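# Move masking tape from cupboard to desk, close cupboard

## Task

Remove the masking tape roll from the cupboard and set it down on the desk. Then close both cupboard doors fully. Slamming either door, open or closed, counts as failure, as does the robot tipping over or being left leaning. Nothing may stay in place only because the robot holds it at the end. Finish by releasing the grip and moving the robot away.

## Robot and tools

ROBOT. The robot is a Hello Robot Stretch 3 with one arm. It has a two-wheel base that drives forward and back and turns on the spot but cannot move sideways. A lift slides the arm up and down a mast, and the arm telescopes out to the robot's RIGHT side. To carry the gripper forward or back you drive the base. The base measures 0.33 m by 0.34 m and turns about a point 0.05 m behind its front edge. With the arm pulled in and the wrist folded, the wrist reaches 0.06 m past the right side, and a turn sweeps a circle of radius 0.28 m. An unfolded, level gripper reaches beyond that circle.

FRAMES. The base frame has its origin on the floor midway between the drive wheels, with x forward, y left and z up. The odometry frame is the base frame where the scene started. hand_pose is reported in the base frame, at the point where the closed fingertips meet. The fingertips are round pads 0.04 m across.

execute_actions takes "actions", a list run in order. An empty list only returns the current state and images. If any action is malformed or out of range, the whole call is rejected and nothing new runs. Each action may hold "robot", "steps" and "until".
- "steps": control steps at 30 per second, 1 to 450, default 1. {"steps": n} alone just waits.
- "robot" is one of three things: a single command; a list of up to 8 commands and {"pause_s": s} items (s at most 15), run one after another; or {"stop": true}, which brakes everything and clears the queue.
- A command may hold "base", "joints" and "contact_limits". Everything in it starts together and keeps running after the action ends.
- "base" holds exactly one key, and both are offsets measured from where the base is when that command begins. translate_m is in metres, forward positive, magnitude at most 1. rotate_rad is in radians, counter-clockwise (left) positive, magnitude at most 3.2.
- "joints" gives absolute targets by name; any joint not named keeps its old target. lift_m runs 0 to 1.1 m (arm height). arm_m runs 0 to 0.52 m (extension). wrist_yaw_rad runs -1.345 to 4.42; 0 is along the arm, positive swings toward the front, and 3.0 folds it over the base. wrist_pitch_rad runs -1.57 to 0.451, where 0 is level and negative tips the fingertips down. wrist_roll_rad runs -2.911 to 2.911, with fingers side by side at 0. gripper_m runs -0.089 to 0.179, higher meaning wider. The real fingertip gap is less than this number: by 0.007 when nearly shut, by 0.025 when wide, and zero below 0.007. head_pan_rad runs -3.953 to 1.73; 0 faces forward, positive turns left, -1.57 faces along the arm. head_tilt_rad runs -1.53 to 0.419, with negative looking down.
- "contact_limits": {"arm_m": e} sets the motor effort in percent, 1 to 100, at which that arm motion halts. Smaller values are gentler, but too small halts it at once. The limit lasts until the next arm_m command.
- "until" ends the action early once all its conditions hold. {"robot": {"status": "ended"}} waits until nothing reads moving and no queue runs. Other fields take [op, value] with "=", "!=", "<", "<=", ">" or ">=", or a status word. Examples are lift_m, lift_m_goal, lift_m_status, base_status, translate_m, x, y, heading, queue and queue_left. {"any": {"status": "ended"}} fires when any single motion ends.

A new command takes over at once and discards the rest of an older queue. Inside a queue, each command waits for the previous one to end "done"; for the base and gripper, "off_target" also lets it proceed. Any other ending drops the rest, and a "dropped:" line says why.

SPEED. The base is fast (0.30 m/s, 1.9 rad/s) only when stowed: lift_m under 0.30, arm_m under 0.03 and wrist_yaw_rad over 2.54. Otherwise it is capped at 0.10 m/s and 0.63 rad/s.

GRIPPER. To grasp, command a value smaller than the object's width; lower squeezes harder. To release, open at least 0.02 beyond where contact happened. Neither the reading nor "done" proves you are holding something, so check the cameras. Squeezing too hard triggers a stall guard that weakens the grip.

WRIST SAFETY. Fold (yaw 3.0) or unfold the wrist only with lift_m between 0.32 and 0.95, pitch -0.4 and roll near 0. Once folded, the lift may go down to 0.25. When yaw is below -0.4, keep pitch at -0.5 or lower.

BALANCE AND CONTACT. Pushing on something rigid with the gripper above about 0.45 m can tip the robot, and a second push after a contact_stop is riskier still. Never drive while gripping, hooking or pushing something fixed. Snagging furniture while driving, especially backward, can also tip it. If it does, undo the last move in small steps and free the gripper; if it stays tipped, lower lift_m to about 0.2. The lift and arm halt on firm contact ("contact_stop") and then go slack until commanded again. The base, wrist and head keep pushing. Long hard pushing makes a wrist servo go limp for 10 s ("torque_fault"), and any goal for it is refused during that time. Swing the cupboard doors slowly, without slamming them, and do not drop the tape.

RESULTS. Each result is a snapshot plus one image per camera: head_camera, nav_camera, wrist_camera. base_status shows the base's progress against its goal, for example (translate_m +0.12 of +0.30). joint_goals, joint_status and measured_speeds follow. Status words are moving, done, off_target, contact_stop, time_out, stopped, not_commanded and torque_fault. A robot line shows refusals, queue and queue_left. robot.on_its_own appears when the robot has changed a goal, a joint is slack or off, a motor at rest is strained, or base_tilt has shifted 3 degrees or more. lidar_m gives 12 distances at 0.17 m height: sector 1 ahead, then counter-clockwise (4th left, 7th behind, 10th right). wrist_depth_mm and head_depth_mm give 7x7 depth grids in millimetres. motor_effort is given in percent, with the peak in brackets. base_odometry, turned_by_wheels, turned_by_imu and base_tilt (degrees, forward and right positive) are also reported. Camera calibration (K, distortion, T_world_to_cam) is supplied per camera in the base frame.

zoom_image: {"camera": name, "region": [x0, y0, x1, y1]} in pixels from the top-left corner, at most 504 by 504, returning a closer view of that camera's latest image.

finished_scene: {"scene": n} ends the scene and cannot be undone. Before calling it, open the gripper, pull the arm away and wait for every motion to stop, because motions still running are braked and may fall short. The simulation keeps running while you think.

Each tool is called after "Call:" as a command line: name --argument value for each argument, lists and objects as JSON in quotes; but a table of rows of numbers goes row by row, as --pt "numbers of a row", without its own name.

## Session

Call:
execute_actions --actions '[]'

Scene clock: 0.00 s.
robot.base_odometry: x=+0.000 y=+0.000 heading=+0.000 (m, m, rad; robot's odometry frame)
robot.turned_by_wheels: +0.000 (rad since the last result)
robot.turned_by_imu: +0.000 (rad since the last result)
robot.base_tilt: forward=+0.8 right=+0.0 (deg)
robot.lidar_m: 2.55 2.44 1.98 1.79 1.38 1.34 1.41 2.00 2.38 2.50 2.49 1.96
robot.head_depth_mm: 1874 2345 2338 2328 2300 2328 1886 / 1890 2489 2461 2471 2492 2479 2116 / 1905 2619 2638 2640 2668 2648 2125 / 1938 2770 2811 2823 2876 2815 2100 / 1937 2963 3058 3089 3056 2988 2088 / 1782 2961 3137 3213 3173 3029 2074 / 1782 2687 2814 2828 2876 2795 2058
robot.base_status: not_commanded
robot.joint_positions: lift_m=+0.327 arm_m=-0.003 wrist_yaw_rad=+3.005 wrist_pitch_rad=-0.360 wrist_roll_rad=-0.002 gripper_m=+0.037 head_pan_rad=+0.007 head_tilt_rad=-0.018
robot.joint_goals: lift_m=+0.327 arm_m=-0.003 wrist_yaw_rad=+3.005 wrist_pitch_rad=-0.360 wrist_roll_rad=-0.002 gripper_m=+0.037 head_pan_rad=+0.007 head_tilt_rad=-0.018
robot.joint_status: lift_m=not_commanded arm_m=not_commanded wrist_yaw_rad=not_commanded wrist_pitch_rad=not_commanded wrist_roll_rad=not_commanded gripper_m=not_commanded head_pan_rad=not_commanded head_tilt_rad=not_commanded
robot.measured_speeds: translate_m=+0.000 rotate_rad=+0.000 lift_m=+0.000 arm_m=+0.000 wrist_yaw_rad=+0.000 wrist_pitch_rad=+0.000 wrist_roll_rad=+0.000 head_pan_rad=+0.000 head_tilt_rad=+0.000
robot: refusals=0 queue=idle queue_left=0
robot.motor_effort: left_wheel=+1 right_wheel=-1 lift_m=+22 arm_m=+0 wrist_yaw_rad=-1 wrist_pitch_rad=+4 wrist_roll_rad=+0 gripper_m=+0 head_pan_rad=+0 head_tilt_rad=+1 (%)
robot.hand_pose: x=+0.0102 y=+0.0868 z=+0.3534 quat_wxyz=(+0.174, +0.702, +0.079, +0.686) (m; robot's base frame)
robot.wrist_depth_mm: - - - - - - - / - - - - - - - / - - - - - - - / - - 958 944 912 880 837 / 802 779 - 748 742 689 671 / 638 632 - 598 - 578 562 / 529 537 - 531 503 486 482
pictures: head_camera (sideways: a quarter turn clockwise sets it upright), nav_camera (sideways: a quarter turn counterclockwise sets it upright), wrist_camera
camera_calibration (this result's frames):
head_camera: T_world_to_cam=[[-0.0449253, -0.0268739, -0.998629, 1.32177], [-0.0132184, 0.999567, -0.0263045, 0.0347815], [0.998903, 0.0120186, -0.045261, 0.0144006], [0, 0, 0, 1]] pos_world=[0.0454558, 0.000581604, 1.32152]
nav_camera: T_world_to_cam=[[0.0129499, -0.00220705, 0.999914, -1.25738], [0.0524869, -0.998617, -0.00288394, 0.0544747], [0.998538, 0.0525197, -0.0128161, -0.032623], [0, 0, 0, 1]] pos_world=[0.0459991, 0.0533376, 1.25701]
wrist_camera: T_world_to_cam=[[0.989956, -0.132326, -0.0497606, 0.028844], [-0.108148, -0.482146, -0.86939, 0.389028], [0.091051, 0.86604, -0.491614, 0.26471], [0, 0, 0, 1]] pos_world=[-0.0105838, -0.0378646, 0.469788]
Images, in order (width x height): head_camera 896x504, nav_camera 672x504, wrist_camera 644x364.

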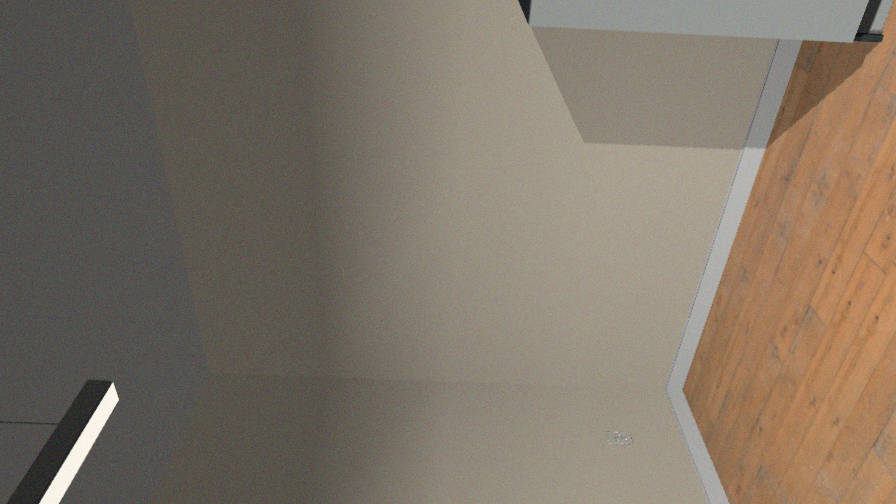

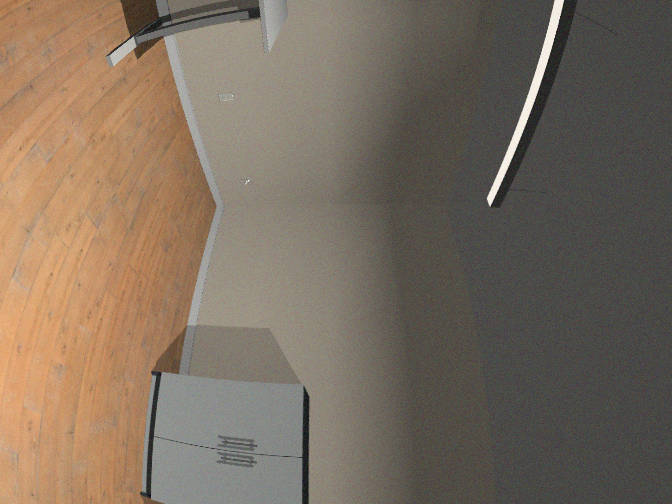

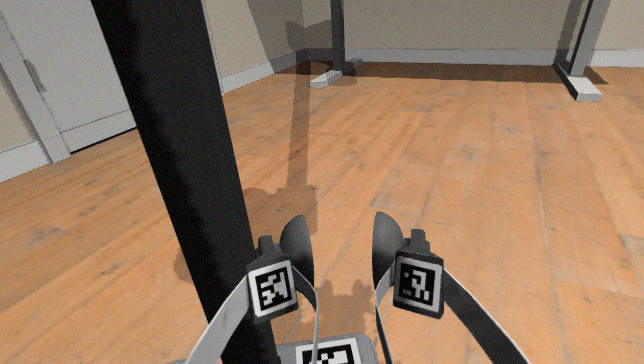

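Call:
execute_actions --actions '[{"robot":{"joints":{"head_pan_rad":-0.56,"head_tilt_rad":-0.42,"lift_m":0.28,"wrist_pitch_rad":-0.4}},"steps":450,"until":{"robot":{"status":"ended"}}}]'

Scene clock: 6.70 s.
robot.base_odometry: x=+0.000 y=+0.000 heading=+0.000 (m, m, rad; robot's odometry frame)
robot.turned_by_wheels: +0.000 (rad since the last result)
robot.turned_by_imu: +0.001 (rad since the last result)
robot.base_tilt: forward=+0.7 right=+0.0 (deg)
robot.lidar_m: 2.56 2.46 1.98 1.79 1.37 1.34 1.41 2.00 2.38 2.51 2.49 1.96
robot.head_depth_mm: 2016 2181 2335 2571 2241 1704 1379 / 2020 2157 1903 2112 2219 1697 1371 / 2032 2173 1902 2064 2192 1690 1359 / 2038 2184 1922 2080 2189 1679 1353 / 2044 2191 1909 2090 2184 1664 1354 / 2061 2209 2317 2557 2150 1664 1342 / 2069 2218 2404 2600 2166 1666 1342
robot.base_status: not_commanded
robot.joint_positions: lift_m=+0.280 arm_m=-0.003 wrist_yaw_rad=+3.005 wrist_pitch_rad=-0.414 wrist_roll_rad=-0.002 gripper_m=+0.037 head_pan_rad=-0.553 head_tilt_rad=-0.415
robot.joint_goals: lift_m=+0.280 arm_m=-0.003 wrist_yaw_rad=+3.005 wrist_pitch_rad=-0.400 wrist_roll_rad=-0.002 gripper_m=+0.037 head_pan_rad=-0.560 head_tilt_rad=-0.420
robot.joint_status: lift_m=done arm_m=not_commanded wrist_yaw_rad=not_commanded wrist_pitch_rad=done wrist_roll_rad=not_commanded gripper_m=not_commanded head_pan_rad=done head_tilt_rad=done
robot.measured_speeds: translate_m=+0.000 rotate_rad=+0.000 lift_m=+0.000 arm_m=+0.000 wrist_yaw_rad=+0.000 wrist_pitch_rad=+0.000 wrist_roll_rad=+0.000 head_pan_rad=+0.000 head_tilt_rad=+0.000
robot: refusals=0 queue=done queue_left=0
robot.motor_effort: left_wheel=+1(0) right_wheel=-2(0) lift_m=+17(20) arm_m=+0(0) wrist_yaw_rad=+0(1) wrist_pitch_rad=+4(4) wrist_roll_rad=+0(0) gripper_m=-1(0) head_pan_rad=-4(44) head_tilt_rad=-2(21) (%)
robot.hand_pose: x=+0.0093 y=+0.0805 z=+0.2939 quat_wxyz=(+0.192, +0.699, +0.098, +0.681) (m; robot's base frame)
robot.wrist_depth_mm: - - - - - - - / - - - - - - - / - - - - 996 941 913 / 851 825 800 772 729 714 695 / 669 651 - 632 619 572 565 / 543 530 - - - 491 471 / 466 - - - 429 424 411
pictures: head_camera (sideways: a quarter turn clockwise sets it upright), nav_camera (sideways: a quarter turn counterclockwise sets it upright), wrist_camera
camera_calibration (this result's frames):
head_camera: T_world_to_cam=[[-0.377619, 0.201754, -0.903714, 1.19973], [0.511175, 0.859201, -0.0217794, 0.0256789], [0.772078, -0.47018, -0.427582, 0.513401], [0, 0, 0, 1]] pos_world=[0.0435307, -0.0227234, 1.3043]
nav_camera: T_world_to_cam=[[0.337631, -0.210997, 0.917325, -1.15134], [-0.48958, -0.871722, -0.0203131, 0.080466], [0.803938, -0.442246, -0.39762, 0.469429], [0, 0, 0, 1]] pos_world=[0.050731, 0.0348169, 1.24444]
wrist_camera: T_world_to_cam=[[0.989586, -0.135032, -0.0498652, 0.0261496], [-0.114437, -0.527877, -0.841576, 0.329757], [0.0873168, 0.838518, -0.537832, 0.25691], [0, 0, 0, 1]] pos_world=[-0.0105734, -0.0378217, 0.416994]
Images, in order (width x height): head_camera 896x504, nav_camera 672x504, wrist_camera 644x364.

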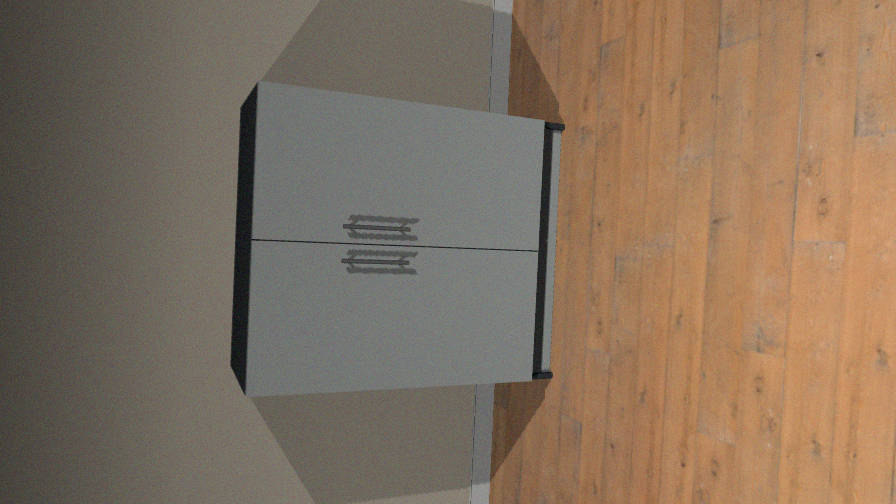

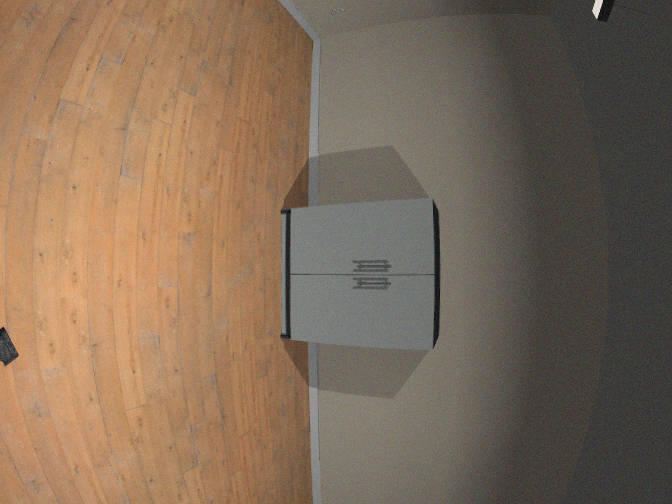

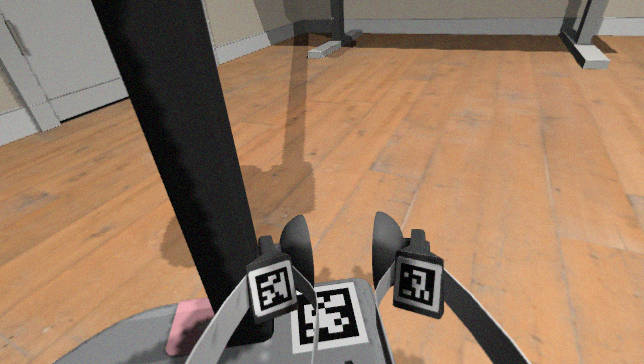

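Call:
execute_actions --actions '[{"robot":{"base":{"rotate_rad":-0.486},"joints":{"head_pan_rad":-1.57,"head_tilt_rad":-0.7}},"steps":450,"until":{"robot":{"base_status":"done"}}},{"robot":{"base":{"translate_m":1.0}},"steps":450,"until":{"robot":{"translate_m":[">",0.4]}}},{"robot":[{"base":{"translate_m":0.855}},{"base":{"rotate_rad":1.481}}],"steps":450,"until":{"robot":{"status":"ended"}}},{"robot":{"joints":{"lift_m":0.6,"gripper_m":0.06}},"steps":450,"until":{"robot":{"lift_m":[">",0.33]}}},{"robot":{"joints":{"wrist_yaw_rad":0.0}},"steps":450,"until":{"robot":{"wrist_yaw_rad":["<",0.8]}}},{"robot":{"joints":{"wrist_pitch_rad":0.0,"arm_m":0.12}},"steps":450,"until":{"robot":{"status":"ended"}}}]'

Scene clock: 45.83 s.
robot.base_odometry: x=+1.114 y=-0.588 heading=+0.995 (m, m, rad; robot's odometry frame)
robot.turned_by_wheels: +0.995 (rad since the last result)
robot.turned_by_imu: +0.999 (rad since the last result)
robot.base_tilt: forward=+0.8 right=+0.0 (deg)
robot.lidar_m: 2.28 2.03 2.69 2.59 2.68 2.59 2.48 1.69 0.73 0.70 0.72 1.64
robot.head_depth_mm: 954 675 728 848 1019 1274 1169 / 956 677 730 851 1018 1233 - / 956 676 732 853 1025 1214 - / 959 679 735 853 1028 1271 1133 / 959 679 735 860 1033 1260 1161 / 951 681 737 860 1030 1254 1159 / 950 682 742 861 1072 1314 1153
robot.base_status: done (rotate_rad +1.4809 of +1.4810)
robot.joint_positions: lift_m=+0.600 arm_m=+0.120 wrist_yaw_rad=+0.001 wrist_pitch_rad=-0.021 wrist_roll_rad=-0.002 gripper_m=+0.060 head_pan_rad=-1.563 head_tilt_rad=-0.692
robot.joint_goals: lift_m=+0.600 arm_m=+0.120 wrist_yaw_rad=+0.000 wrist_pitch_rad=+0.000 wrist_roll_rad=-0.002 gripper_m=+0.060 head_pan_rad=-1.570 head_tilt_rad=-0.700
robot.joint_status: lift_m=done arm_m=done wrist_yaw_rad=done wrist_pitch_rad=done wrist_roll_rad=not_commanded gripper_m=done head_pan_rad=done head_tilt_rad=done
robot.measured_speeds: translate_m=+0.000 rotate_rad=+0.000 lift_m=+0.000 arm_m=+0.000 wrist_yaw_rad=+0.000 wrist_pitch_rad=+0.000 wrist_roll_rad=+0.000 head_pan_rad=+0.000 head_tilt_rad=+0.000
robot: refusals=0 queue=done queue_left=0
robot.motor_effort: left_wheel=-1(14) right_wheel=+1(7) lift_m=+27(29) arm_m=+4(5) wrist_yaw_rad=-1(2) wrist_pitch_rad=+6(3) wrist_roll_rad=+1(0) gripper_m=+0(77) head_pan_rad=-5(51) head_tilt_rad=-3(20) (%)
robot.hand_pose: x=-0.0211 y=-0.5202 z=+0.7091 quat_wxyz=(+0.708, +0.008, -0.706, -0.007) (m; robot's base frame)
robot.wrist_depth_mm: 325 323 319 317 313 315 312 / 334 332 328 326 322 319 321 / 343 341 336 334 331 331 329 / 355 350 347 345 342 339 339 / 362 359 358 356 353 352 348 / 379 374 370 373 364 361 360 / 390 389 384 381 379 374 369
pictures: head_camera (sideways: a quarter turn clockwise sets it upright), nav_camera (sideways: a quarter turn counterclockwise sets it upright), wrist_camera
camera_calibration (this result's frames):
head_camera: T_world_to_cam=[[-0.0315173, 0.658174, -0.752206, 1.00007], [0.999444, 0.028954, -0.016542, 0.015875], [0.0108919, -0.752309, -0.658721, 0.818763], [0, 0, 0, 1]] pos_world=[0.00673557, -0.0427199, 1.29186]
nav_camera: T_world_to_cam=[[0.0024719, -0.634054, 0.773285, -0.961467], [-0.998668, -0.0414246, -0.0307736, 0.0971807], [0.0515451, -0.772179, -0.633311, 0.780675], [0, 0, 0, 1]] pos_world=[0.0591879, -0.00277482, 1.24089]
wrist_camera: T_world_to_cam=[[-0.998725, -0.0212744, -0.0457846, 0.0101473], [0.0413616, 0.175217, -0.983661, 0.828371], [0.0289491, -0.9843, -0.174114, -0.220896], [0, 0, 0, 1]] pos_world=[-0.0177337, -0.362357, 0.776839]
Images, in order (width x height): head_camera 896x504, nav_camera 672x504, wrist_camera 644x364.

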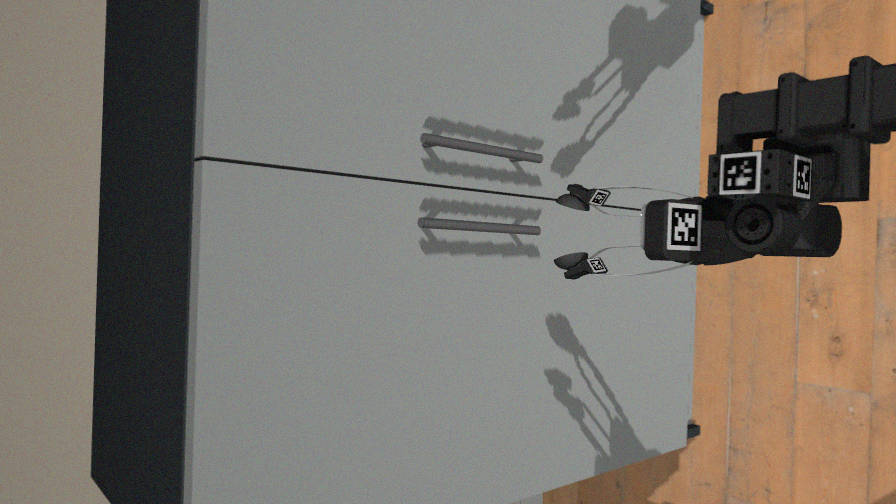

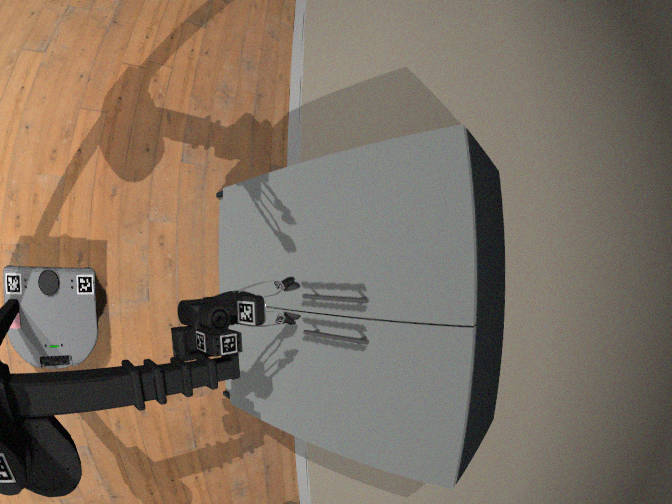

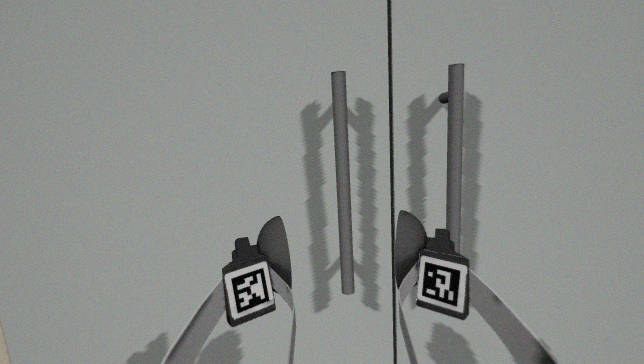

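Call:
execute_actions --actions '[{"robot":[{"base":{"translate_m":-0.005},"joints":{"arm_m":0.279},"contact_limits":{"arm_m":15}},{"joints":{"gripper_m":-0.04}},{"joints":{"arm_m":0.235}}],"steps":450,"until":{"robot":{"status":"ended"}}}]'

Scene clock: 61.03 s.
robot.base_odometry: x=+1.111 y=-0.593 heading=+0.995 (m, m, rad; robot's odometry frame)
robot.turned_by_wheels: +0.000 (rad since the last result)
robot.turned_by_imu: +0.001 (rad since the last result)
robot.base_tilt: forward=+0.7 right=+0.0 (deg)
robot.lidar_m: 2.28 2.03 2.68 2.59 2.69 2.59 2.49 1.69 0.73 0.70 0.73 1.65
robot.head_depth_mm: 949 676 726 850 1015 1277 1172 / 956 676 727 850 1018 1258 - / 954 674 733 844 970 1298 1169 / 958 679 733 860 1000 1294 1163 / 958 679 736 858 1036 1260 1164 / 953 682 737 860 1041 1254 1166 / 951 681 737 868 1040 1305 1151
robot.base_status: done (translate_m -0.0050 of -0.0050)
robot.joint_positions: lift_m=+0.600 arm_m=+0.235 wrist_yaw_rad=+0.000 wrist_pitch_rad=-0.019 wrist_roll_rad=-0.002 gripper_m=-0.036 head_pan_rad=-1.563 head_tilt_rad=-0.692
robot.joint_goals: lift_m=+0.600 arm_m=+0.235 wrist_yaw_rad=+0.000 wrist_pitch_rad=+0.000 wrist_roll_rad=-0.002 gripper_m=-0.037 head_pan_rad=-1.570 head_tilt_rad=-0.700
robot.joint_status: lift_m=done arm_m=done wrist_yaw_rad=done wrist_pitch_rad=done wrist_roll_rad=not_commanded gripper_m=done head_pan_rad=done head_tilt_rad=done
robot.measured_speeds: translate_m=+0.000 rotate_rad=+0.000 lift_m=+0.000 arm_m=+0.000 wrist_yaw_rad=+0.000 wrist_pitch_rad=+0.000 wrist_roll_rad=+0.000 head_pan_rad=+0.000 head_tilt_rad=+0.000
robot: refusals=0 queue=done queue_left=0
robot.motor_effort: left_wheel=-1(9) right_wheel=+0(2) lift_m=+27(26) arm_m=-4(8) wrist_yaw_rad=+0(1) wrist_pitch_rad=+5(6) wrist_roll_rad=+0(0) gripper_m=-17(98) head_pan_rad=-4(4) head_tilt_rad=-3(4) (%)
robot.hand_pose: x=-0.0215 y=-0.6361 z=+0.7095 quat_wxyz=(+0.708, +0.007, -0.706, -0.007) (m; robot's base frame)
robot.wrist_depth_mm: 211 210 209 207 207 203 204 / 216 216 214 212 213 208 209 / 223 222 221 218 219 216 215 / 232 230 228 225 225 222 221 / 238 236 235 232 231 229 229 / 245 245 241 - 238 236 234 / 254 252 251 249 248 242 243
pictures: head_camera (sideways: a quarter turn clockwise sets it upright), nav_camera (sideways: a quarter turn counterclockwise sets it upright), wrist_camera
camera_calibration (this result's frames):
head_camera: T_world_to_cam=[[-0.0315177, 0.658225, -0.752161, 1.00002], [0.999444, 0.0289552, -0.0165405, 0.0158731], [0.0108916, -0.752264, -0.658771, 0.818829], [0, 0, 0, 1]] pos_world=[0.00673557, -0.0427193, 1.29186]
nav_camera: T_world_to_cam=[[0.00247236, -0.634106, 0.773243, -0.961411], [-0.998668, -0.0414226, -0.0307759, 0.0971837], [0.0515449, -0.772136, -0.633363, 0.780743], [0, 0, 0, 1]] pos_world=[0.0591878, -0.00277071, 1.24089]
wrist_camera: T_world_to_cam=[[-0.998756, -0.0198186, -0.0457509, 0.00821082], [0.0416304, 0.173484, -0.983956, 0.848244], [0.0274377, -0.984637, -0.172444, -0.336333], [0, 0, 0, 1]] pos_world=[-0.0178839, -0.478161, 0.777012]
Images, in order (width x height): head_camera 896x504, nav_camera 672x504, wrist_camera 644x364.

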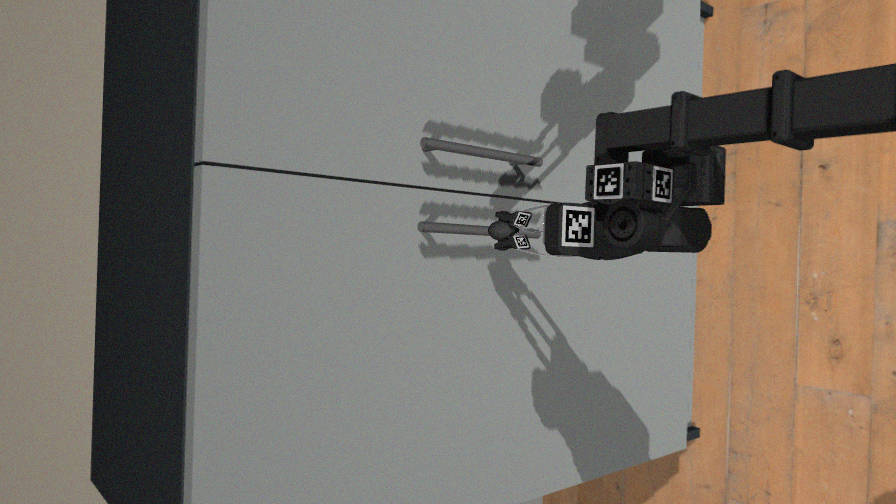

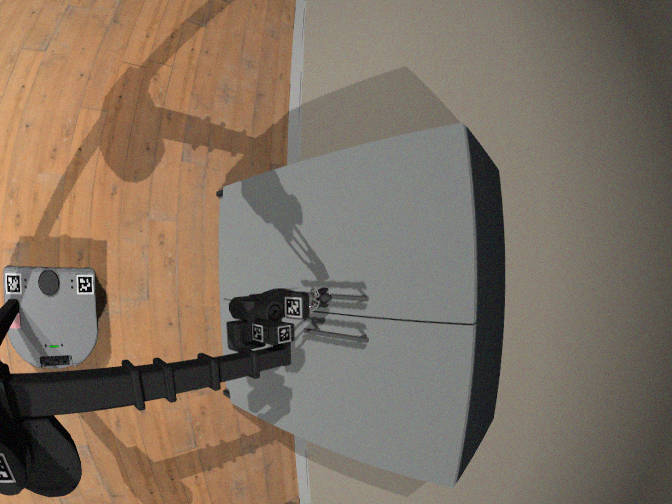

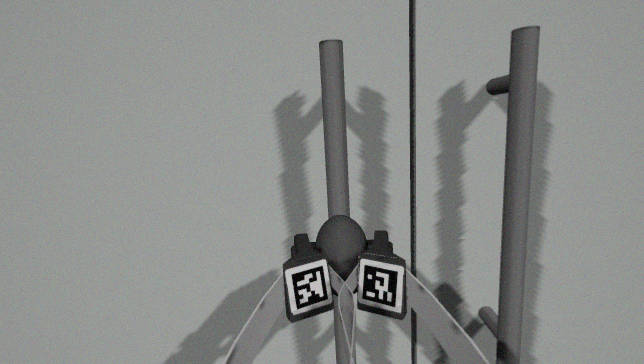

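Call:
zoom_image --camera "head_camera" --region '[170, 130, 270, 200]'

Call:
zoom_image --camera "wrist_camera" --region '[370, 0, 470, 70]'

Region (170, 130, 270, 200) of head_camera's 896x504 image, scaled by 5.040, with more detail than that image has; it fills the top 353 rows of this view, and the rest is white.

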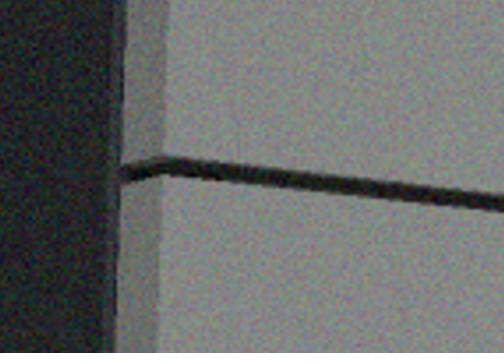

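Region (370, 0, 470, 70) of wrist_camera's 644x364 image, scaled by 5.040; it fills the top 353 rows of this view, and the rest is white.

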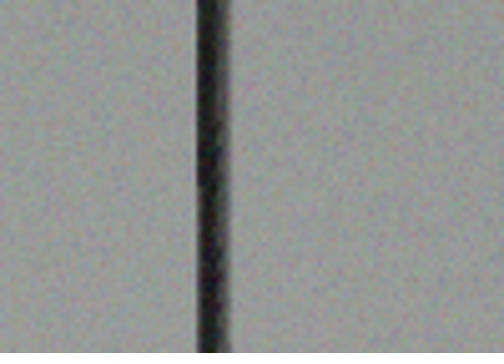

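Call:
execute_actions --actions '[{"robot":[{"joints":{"gripper_m":0.045}},{"joints":{"arm_m":0.283},"contact_limits":{"arm_m":15}}],"steps":450,"until":{"robot":{"status":"ended"}}},{"robot":[{"joints":{"gripper_m":-0.07}},{"joints":{"arm_m":0.268}}],"steps":450,"until":{"robot":{"status":"ended"}}}]'

Scene clock: 77.03 s.
robot.base_odometry: x=+1.111 y=-0.593 heading=+0.995 (m, m, rad; robot's odometry frame)
robot.turned_by_wheels: +0.000 (rad since the last result)
robot.turned_by_imu: +0.005 (rad since the last result)
robot.base_tilt: forward=+0.7 right=+0.0 (deg)
robot.lidar_m: 2.28 2.02 2.69 2.59 2.69 2.59 2.49 1.68 0.71 0.68 0.72 1.65
robot.head_depth_mm: 956 676 710 831 1000 1278 1175 / 959 668 704 819 963 1204 - / 954 667 714 820 935 1272 1165 / 959 667 719 822 1014 1268 1162 / 965 671 727 849 1021 1263 1162 / 951 675 730 857 1031 1248 1160 / 953 680 736 863 1069 1316 1161
robot.base_status: done (translate_m -0.0050 of -0.0050)
robot.joint_positions: lift_m=+0.600 arm_m=+0.268 wrist_yaw_rad=-0.004 wrist_pitch_rad=-0.022 wrist_roll_rad=-0.002 gripper_m=-0.064 head_pan_rad=-1.563 head_tilt_rad=-0.693
robot.joint_goals: lift_m=+0.600 arm_m=+0.268 wrist_yaw_rad=+0.000 wrist_pitch_rad=+0.000 wrist_roll_rad=-0.002 gripper_m=-0.066 head_pan_rad=-1.570 head_tilt_rad=-0.700
robot.joint_status: lift_m=done arm_m=done wrist_yaw_rad=done wrist_pitch_rad=done wrist_roll_rad=not_commanded gripper_m=done head_pan_rad=done head_tilt_rad=done
robot.measured_speeds: translate_m=+0.000 rotate_rad=+0.000 lift_m=+0.000 arm_m=+0.000 wrist_yaw_rad=+0.000 wrist_pitch_rad=+0.000 wrist_roll_rad=+0.000 head_pan_rad=+0.000 head_tilt_rad=+0.000
robot: refusals=0 queue=done queue_left=0
robot.motor_effort: left_wheel=-1(9) right_wheel=+1(1) lift_m=+24(26) arm_m=-4(16) wrist_yaw_rad=+3(25) wrist_pitch_rad=+6(9) wrist_roll_rad=+0(0) gripper_m=-34(100) head_pan_rad=-4(4) head_tilt_rad=-3(3) (%)
robot.hand_pose: x=-0.0224 y=-0.6690 z=+0.7090 quat_wxyz=(+0.708, +0.007, -0.706, -0.009) (m; robot's base frame)
robot.wrist_depth_mm: 170 169 166 163 161 152 151 / 176 173 171 167 166 156 130 / 182 179 176 172 170 161 159 / 187 184 181 177 176 165 164 / 194 191 187 163 181 170 169 / 200 197 193 148 183 175 177 / 207 204 200 195 193 181 183
pictures: head_camera (sideways: a quarter turn clockwise sets it upright), nav_camera (sideways: a quarter turn counterclockwise sets it upright), wrist_camera
camera_calibration (this result's frames):
head_camera: T_world_to_cam=[[-0.0315168, 0.658586, -0.751845, 0.999605], [0.999444, 0.0289577, -0.0165302, 0.0158597], [0.0108851, -0.751948, -0.659132, 0.819299], [0, 0, 0, 1]] pos_world=[0.0067353, -0.0427144, 1.29184]
nav_camera: T_world_to_cam=[[0.00247167, -0.634476, 0.772938, -0.961014], [-0.998668, -0.0414024, -0.0307922, 0.0972048], [0.0515384, -0.771833, -0.633734, 0.781225], [0, 0, 0, 1]] pos_world=[0.0591876, -0.00274173, 1.24089]
wrist_camera: T_world_to_cam=[[-0.998821, -0.016087, -0.0458058, 0.00914457], [0.0422667, 0.176043, -0.983475, 0.854807], [0.0238849, -0.984251, -0.175155, -0.366706], [0, 0, 0, 1]] pos_world=[-0.0182373, -0.511267, 0.77687]
Images, in order (width x height): head_camera 896x504, nav_camera 672x504, wrist_camera 644x364.

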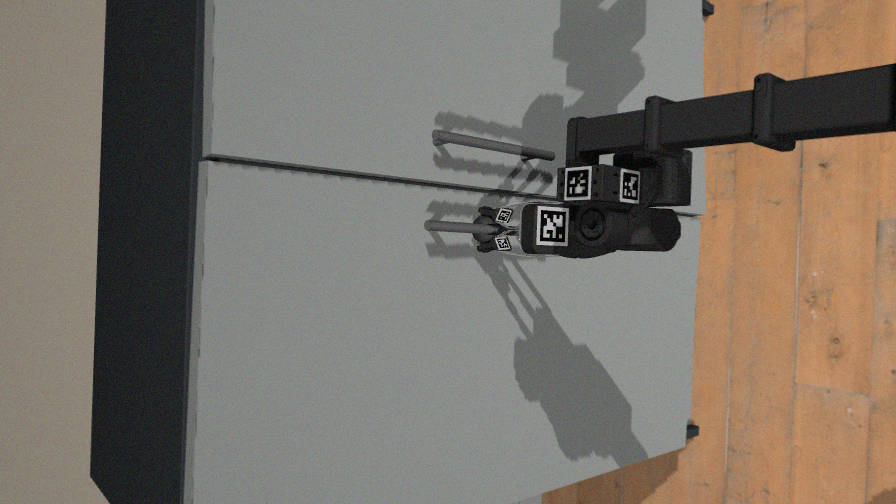

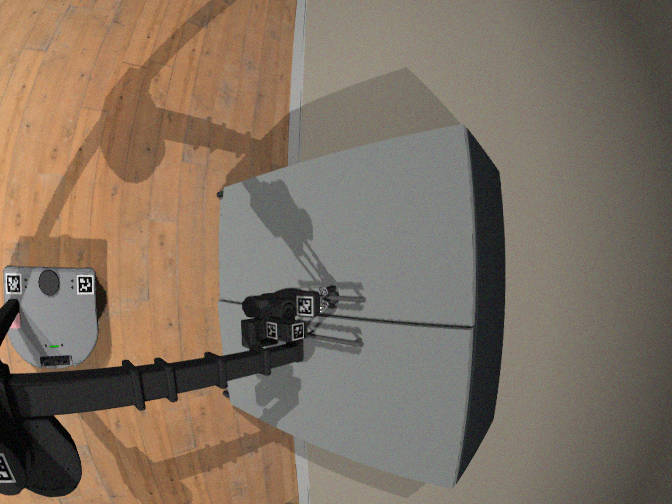

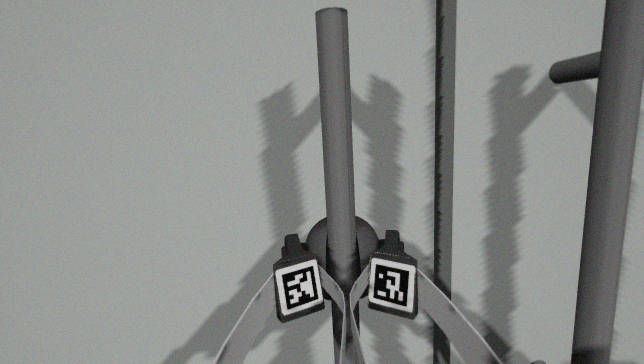

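Call:
execute_actions --actions '[{"robot":{"joints":{"arm_m":0.181},"base":{"translate_m":0.024}},"steps":100,"until":{"robot":{"status":"ended"}}},{"robot":{"joints":{"arm_m":0.139,"wrist_yaw_rad":-0.1},"base":{"translate_m":0.05}},"steps":100,"until":{"robot":{"status":"ended"}}},{"robot":{"joints":{"arm_m":0.09,"wrist_yaw_rad":-0.2},"base":{"translate_m":0.058}},"steps":100,"until":{"robot":{"status":"ended"}}}]'

Scene clock: 101.40 s.
robot.base_odometry: x=+1.183 y=-0.482 heading=+0.995 (m, m, rad; robot's odometry frame)
robot.turned_by_wheels: +0.000 (rad since the last result)
robot.turned_by_imu: +0.001 (rad since the last result)
robot.base_tilt: forward=+0.8 right=-0.1 (deg)
robot.lidar_m: 2.15 1.91 2.68 2.58 2.69 2.72 2.62 1.68 0.50 0.50 0.68 1.65
robot.head_depth_mm: 955 781 645 729 891 1157 1170 / 954 772 517 579 708 1087 - / 958 824 542 619 703 847 - / 957 758 580 672 805 993 1149 / 960 700 627 738 899 1150 1164 / 966 672 685 815 1057 1326 1157 / 984 1047 1223 1472 1596 1338 1153
robot.base_status: done (translate_m +0.0580 of +0.0580)
robot.joint_positions: lift_m=+0.600 arm_m=+0.090 wrist_yaw_rad=-0.231 wrist_pitch_rad=-0.024 wrist_roll_rad=-0.002 gripper_m=-0.029 head_pan_rad=-1.563 head_tilt_rad=-0.693
robot.joint_goals: lift_m=+0.600 arm_m=+0.090 wrist_yaw_rad=-0.200 wrist_pitch_rad=+0.000 wrist_roll_rad=-0.002 gripper_m=-0.030 head_pan_rad=-1.570 head_tilt_rad=-0.700
robot.joint_status: lift_m=done arm_m=done wrist_yaw_rad=off_target wrist_pitch_rad=done wrist_roll_rad=not_commanded gripper_m=done head_pan_rad=done head_tilt_rad=done
robot.measured_speeds: translate_m=+0.000 rotate_rad=+0.000 lift_m=+0.000 arm_m=+0.000 wrist_yaw_rad=+0.000 wrist_pitch_rad=+0.000 wrist_roll_rad=+0.000 head_pan_rad=+0.000 head_tilt_rad=+0.000
robot: refusals=0 queue=dropped queue_left=0
robot.on_its_own: gripper_m is held at -0.030, not at your -0.070, by its stall guard, which is not easing now; wrist_yaw_rad is at rest, and its effort (+28) is outside its rest range (-12 to +12)
robot.motor_effort: left_wheel=-9(19) right_wheel=+8(16) lift_m=+24(24) arm_m=-3(6) wrist_yaw_rad=+28(43) wrist_pitch_rad=+7(7) wrist_roll_rad=+0(0) gripper_m=-22(35) head_pan_rad=-4(4) head_tilt_rad=-3(3) (%)
robot.hand_pose: x=-0.0799 y=-0.4841 z=+0.7084 quat_wxyz=(+0.702, -0.073, -0.702, -0.090) (m; robot's base frame)
robot.wrist_depth_mm: 224 204 185 169 156 306 368 / 234 211 191 173 160 289 378 / 242 220 199 181 164 294 392 / 256 229 205 185 170 334 409 / 268 239 212 151 173 340 425 / 282 249 223 152 176 362 447 / 297 262 235 206 187 396 467
pictures: head_camera (sideways: a quarter turn clockwise sets it upright), nav_camera (sideways: a quarter turn counterclockwise sets it upright), wrist_camera
replaced: robot.wrist_yaw_rad: its motion had ended off_target
camera_calibration (this result's frames):
head_camera: T_world_to_cam=[[-0.0315169, 0.658586, -0.751845, 0.999605], [0.999444, 0.0289578, -0.0165302, 0.0158597], [0.0108852, -0.751948, -0.659132, 0.819299], [0, 0, 0, 1]] pos_world=[0.0067353, -0.0427144, 1.29184]
nav_camera: T_world_to_cam=[[0.00247175, -0.634477, 0.772938, -0.961014], [-0.998668, -0.0414025, -0.0307922, 0.0972048], [0.0515385, -0.771832, -0.633734, 0.781225], [0, 0, 0, 1]] pos_world=[0.0591876, -0.0027417, 1.24089]
wrist_camera: T_world_to_cam=[[-0.976796, 0.209209, -0.0458465, 0.0655136], [0.0813209, 0.164257, -0.98306, 0.821208], [-0.198134, -0.963977, -0.177459, -0.189677], [0, 0, 0, 1]] pos_world=[-0.0403696, -0.33144, 0.77664]
Images, in order (width x height): head_camera 896x504, nav_camera 672x504, wrist_camera 644x364.

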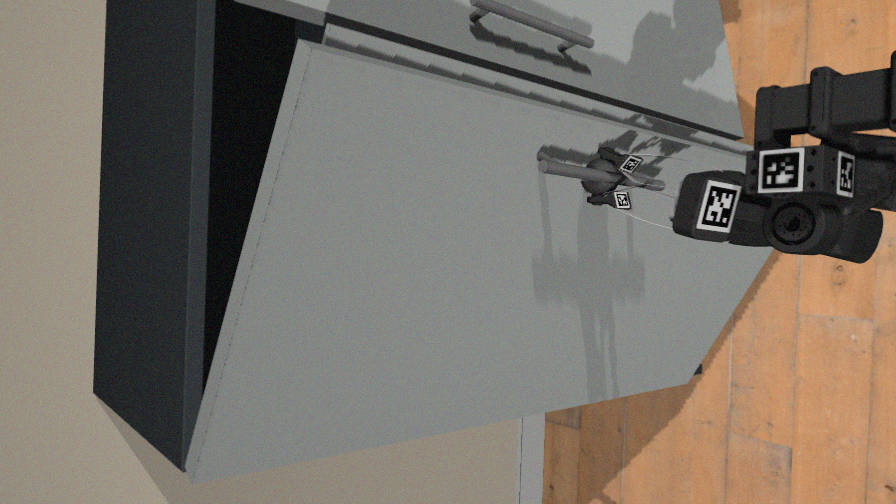

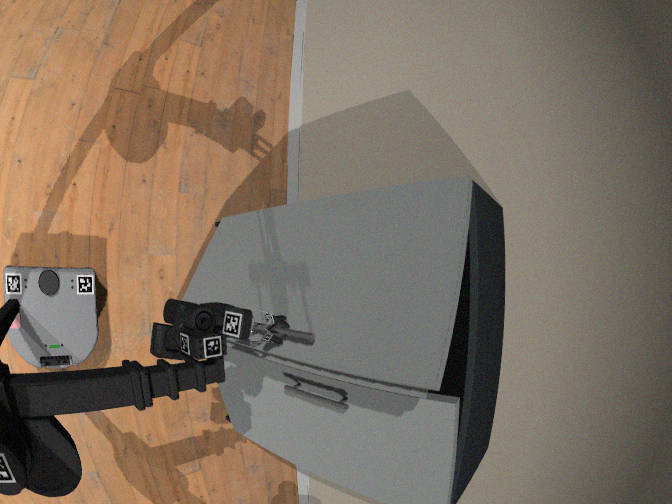

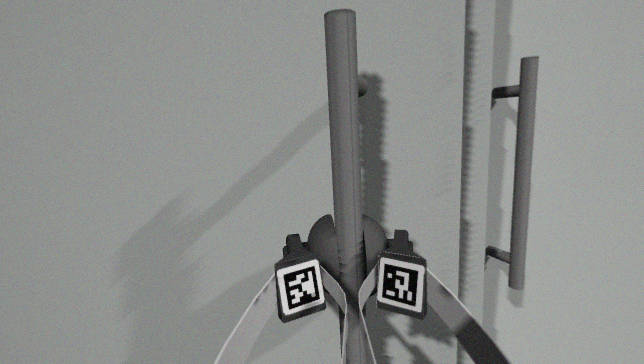

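Call:
execute_actions --actions '[{"robot":{"joints":{"arm_m":0.066,"wrist_yaw_rad":-0.19}},"steps":100,"until":{"robot":{"status":"ended"}}},{"robot":[{"joints":{"gripper_m":0.055}},{"joints":{"arm_m":0.0}}],"steps":200,"until":{"robot":{"status":"ended"}}},{"robot":{"joints":{"gripper_m":0.0,"head_pan_rad":-1.3},"base":{"translate_m":-0.30}},"steps":200,"until":{"robot":{"translate_m":["<",-0.2]}}},{"robot":{"joints":{"wrist_yaw_rad":0.5}},"steps":200,"until":{"robot":{"status":"ended"}}}]'

Scene clock: 122.67 s.
robot.base_odometry: x=+1.020 y=-0.734 heading=+0.995 (m, m, rad; robot's odometry frame)
robot.turned_by_wheels: +0.000 (rad since the last result)
robot.turned_by_imu: +0.002 (rad since the last result)
robot.base_tilt: forward=+0.8 right=+0.0 (deg)
robot.lidar_m: 2.45 2.18 2.68 2.60 2.69 2.41 2.32 1.68 0.69 0.61 0.49 1.65
robot.head_depth_mm: 927 723 616 717 851 1060 1174 / 943 718 623 723 867 1081 1169 / 971 826 1043 894 927 1112 1189 / 988 821 1044 920 1140 1286 1137 / 1016 1143 532 624 751 1008 1142 / 1044 744 627 774 1012 1281 1154 / 1102 703 777 1047 1550 1341 1153
robot.base_status: done (translate_m -0.3000 of -0.3000)
robot.joint_positions: lift_m=+0.600 arm_m=+0.000 wrist_yaw_rad=+0.498 wrist_pitch_rad=-0.021 wrist_roll_rad=-0.002 gripper_m=+0.000 head_pan_rad=-1.307 head_tilt_rad=-0.693
robot.joint_goals: lift_m=+0.600 arm_m=+0.000 wrist_yaw_rad=+0.500 wrist_pitch_rad=+0.000 wrist_roll_rad=-0.002 gripper_m=+0.000 head_pan_rad=-1.300 head_tilt_rad=-0.700
robot.joint_status: lift_m=done arm_m=done wrist_yaw_rad=done wrist_pitch_rad=done wrist_roll_rad=not_commanded gripper_m=done head_pan_rad=done head_tilt_rad=done
robot.measured_speeds: translate_m=+0.000 rotate_rad=+0.000 lift_m=+0.000 arm_m=+0.000 wrist_yaw_rad=+0.000 wrist_pitch_rad=+0.000 wrist_roll_rad=+0.000 head_pan_rad=+0.000 head_tilt_rad=+0.000
robot: refusals=0 queue=done queue_left=0
robot.motor_effort: left_wheel=+1(7) right_wheel=+0(8) lift_m=+24(25) arm_m=-4(5) wrist_yaw_rad=+2(29) wrist_pitch_rad=+6(7) wrist_roll_rad=+0(0) gripper_m=-2(82) head_pan_rad=+4(30) head_tilt_rad=-2(3) (%)
robot.hand_pose: x=+0.1007 y=-0.3700 z=+0.7090 quat_wxyz=(+0.688, +0.182, -0.682, +0.167) (m; robot's base frame)
robot.wrist_depth_mm: - - 462 264 861 320 296 / - - 500 271 887 326 302 / - - 560 281 917 335 310 / - - 610 291 946 347 319 / - - 685 328 943 355 327 / - - - - 753 364 340 / - - - 319 898 374 347
pictures: head_camera (sideways: a quarter turn clockwise sets it upright), nav_camera (sideways: a quarter turn counterclockwise sets it upright), wrist_camera
camera_calibration (this result's frames):
head_camera: T_world_to_cam=[[-0.197374, 0.629104, -0.751845, 1.00062], [0.959486, 0.281272, -0.0165302, 0.0161034], [0.201074, -0.724647, -0.659133, 0.818139], [0, 0, 0, 1]] pos_world=[0.0175384, -0.0411593, 1.29184]
nav_camera: T_world_to_cam=[[0.163168, -0.613142, 0.772938, -0.961994], [-0.955582, -0.293114, -0.0307922, 0.096942], [0.245439, -0.733581, -0.633734, 0.780043], [0, 0, 0, 1]] pos_world=[0.0581496, 0.0108002, 1.24089]
wrist_camera: T_world_to_cam=[[-0.867936, -0.494562, -0.0457799, -0.0533222], [-0.0475766, 0.174534, -0.983501, 0.805508], [0.494393, -0.851438, -0.175014, -0.0736686], [0, 0, 0, 1]] pos_world=[0.0284643, -0.229684, 0.776884]
Images, in order (width x height): head_camera 896x504, nav_camera 672x504, wrist_camera 644x364.

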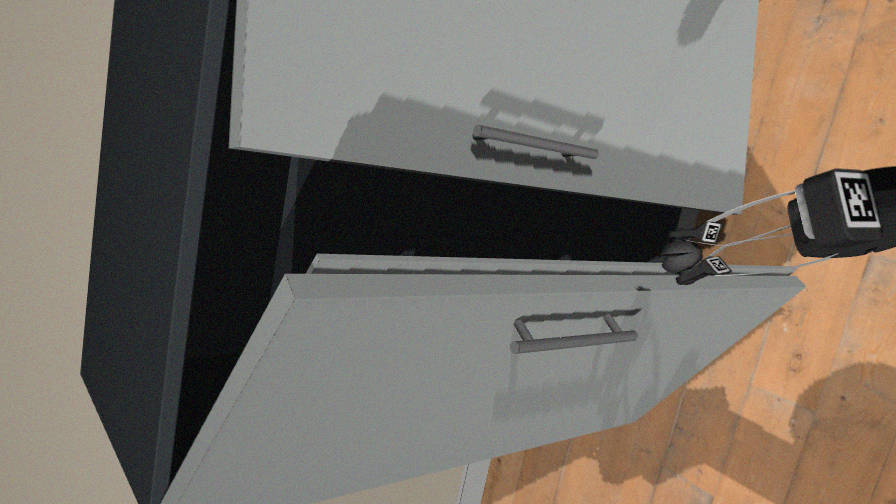

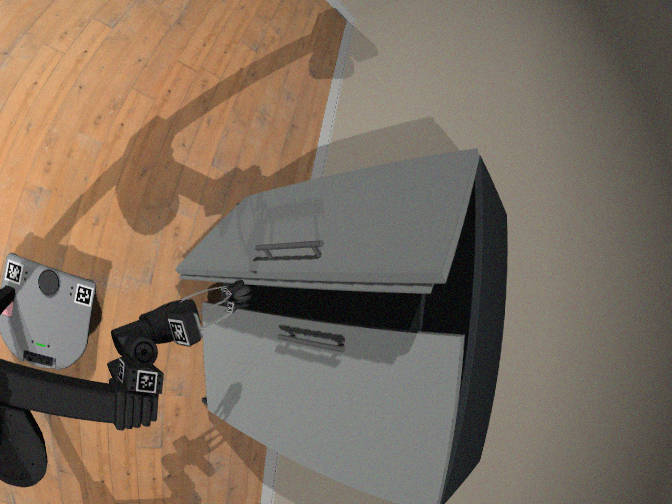

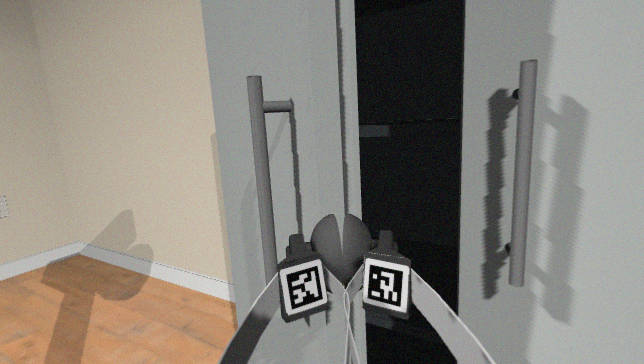

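Call:
execute_actions --actions '[{"robot":[{"joints":{"arm_m":0.16,"wrist_yaw_rad":0.41}},{"joints":{"arm_m":0.205,"wrist_yaw_rad":0.7}}],"steps":200,"until":{"robot":{"status":"ended"}}}]'

Scene clock: 132.93 s.
robot.base_odometry: x=+1.020 y=-0.734 heading=+0.995 (m, m, rad; robot's odometry frame)
robot.turned_by_wheels: +0.000 (rad since the last result)
robot.turned_by_imu: +0.001 (rad since the last result)
robot.base_tilt: forward=+0.8 right=+0.0 (deg)
robot.lidar_m: 2.45 2.18 2.67 2.59 2.69 2.41 2.32 1.68 0.69 0.61 0.49 1.65
robot.head_depth_mm: 930 723 617 717 856 - 1200 / 950 718 622 723 865 - 1169 / 977 827 1049 892 870 1178 1169 / 984 817 1046 920 785 1277 1144 / 1011 1153 532 627 751 1007 1144 / 1048 741 629 771 1012 1288 1159 / 1102 702 778 1045 1540 1336 1147
robot.base_status: done (translate_m -0.3000 of -0.3000)
robot.joint_positions: lift_m=+0.600 arm_m=+0.205 wrist_yaw_rad=+0.698 wrist_pitch_rad=-0.021 wrist_roll_rad=-0.002 gripper_m=+0.000 head_pan_rad=-1.307 head_tilt_rad=-0.693
robot.joint_goals: lift_m=+0.600 arm_m=+0.205 wrist_yaw_rad=+0.700 wrist_pitch_rad=+0.000 wrist_roll_rad=-0.002 gripper_m=+0.000 head_pan_rad=-1.300 head_tilt_rad=-0.700
robot.joint_status: lift_m=done arm_m=done wrist_yaw_rad=done wrist_pitch_rad=done wrist_roll_rad=not_commanded gripper_m=done head_pan_rad=done head_tilt_rad=done
robot.measured_speeds: translate_m=+0.000 rotate_rad=+0.000 lift_m=+0.000 arm_m=+0.000 wrist_yaw_rad=+0.000 wrist_pitch_rad=+0.000 wrist_roll_rad=+0.000 head_pan_rad=+0.000 head_tilt_rad=+0.000
robot: refusals=0 queue=done queue_left=0
robot.motor_effort: left_wheel=+1(1) right_wheel=+0(0) lift_m=+24(23) arm_m=+4(3) wrist_yaw_rad=+2(1) wrist_pitch_rad=+6(6) wrist_roll_rad=+0(0) gripper_m=-3(3) head_pan_rad=+4(4) head_tilt_rad=-3(2) (%)
robot.hand_pose: x=+0.1429 y=-0.5455 z=+0.7091 quat_wxyz=(+0.668, +0.249, -0.661, +0.235) (m; robot's base frame)
robot.wrist_depth_mm: - 109 541 703 746 622 139 / - 112 551 718 754 640 142 / - 116 556 668 726 306 145 / - 119 559 745 812 660 149 / - 123 473 695 809 686 153 / - 158 128 - 757 631 155 / - 165 133 583 538 179 160
pictures: head_camera (sideways: a quarter turn clockwise sets it upright), nav_camera (sideways: a quarter turn counterclockwise sets it upright), wrist_camera
camera_calibration (this result's frames):
head_camera: T_world_to_cam=[[-0.197408, 0.629094, -0.751845, 1.00062], [0.959471, 0.281324, -0.0165302, 0.0161035], [0.201113, -0.724636, -0.659133, 0.818139], [0, 0, 0, 1]] pos_world=[0.0175406, -0.0411587, 1.29184]
nav_camera: T_world_to_cam=[[0.163201, -0.613133, 0.772938, -0.961994], [-0.955566, -0.293165, -0.0307922, 0.0969419], [0.245478, -0.733568, -0.633734, 0.780042], [0, 0, 0, 1]] pos_world=[0.0581491, 0.010803, 1.24089]
wrist_camera: T_world_to_cam=[[-0.752368, -0.657151, -0.0457695, -0.20865], [-0.0809759, 0.161215, -0.983592, 0.835836], [0.653747, -0.736317, -0.174506, -0.204217], [0, 0, 0, 1]] pos_world=[0.0442071, -0.422232, 0.776934]
Images, in order (width x height): head_camera 896x504, nav_camera 672x504, wrist_camera 644x364.

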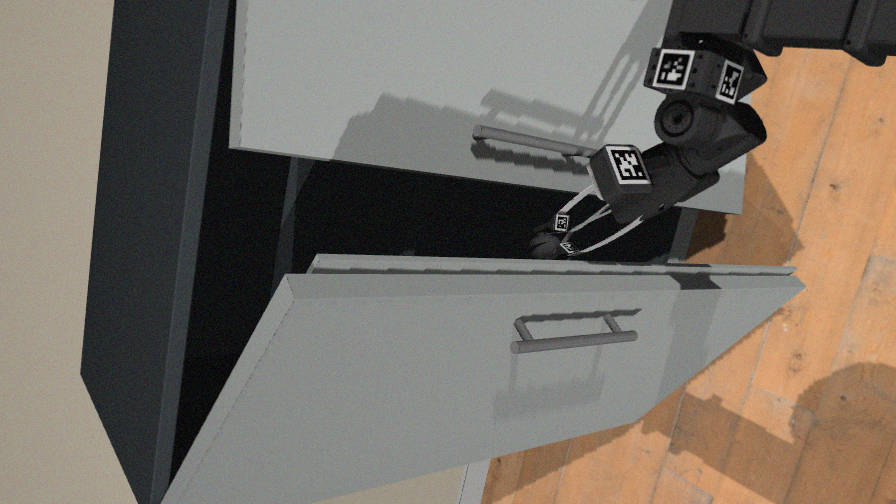

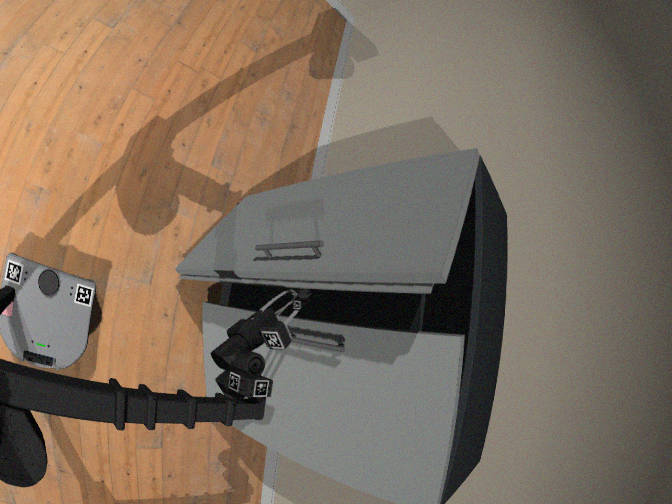

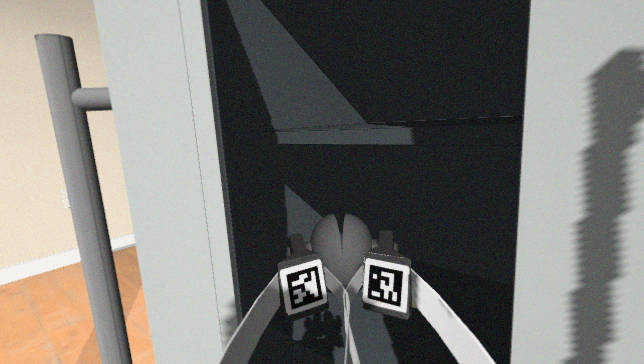

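Call:
zoom_image --camera "wrist_camera" --region '[200, 60, 540, 364]'

Region (200, 60, 540, 364) of wrist_camera's 644x364 image, scaled by 1.482; it fills the top 451 rows of this view, and the rest is white.

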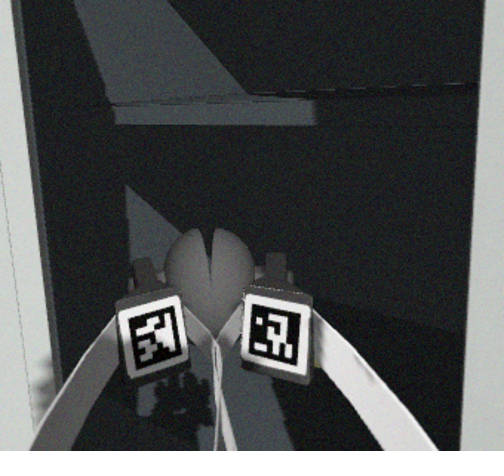

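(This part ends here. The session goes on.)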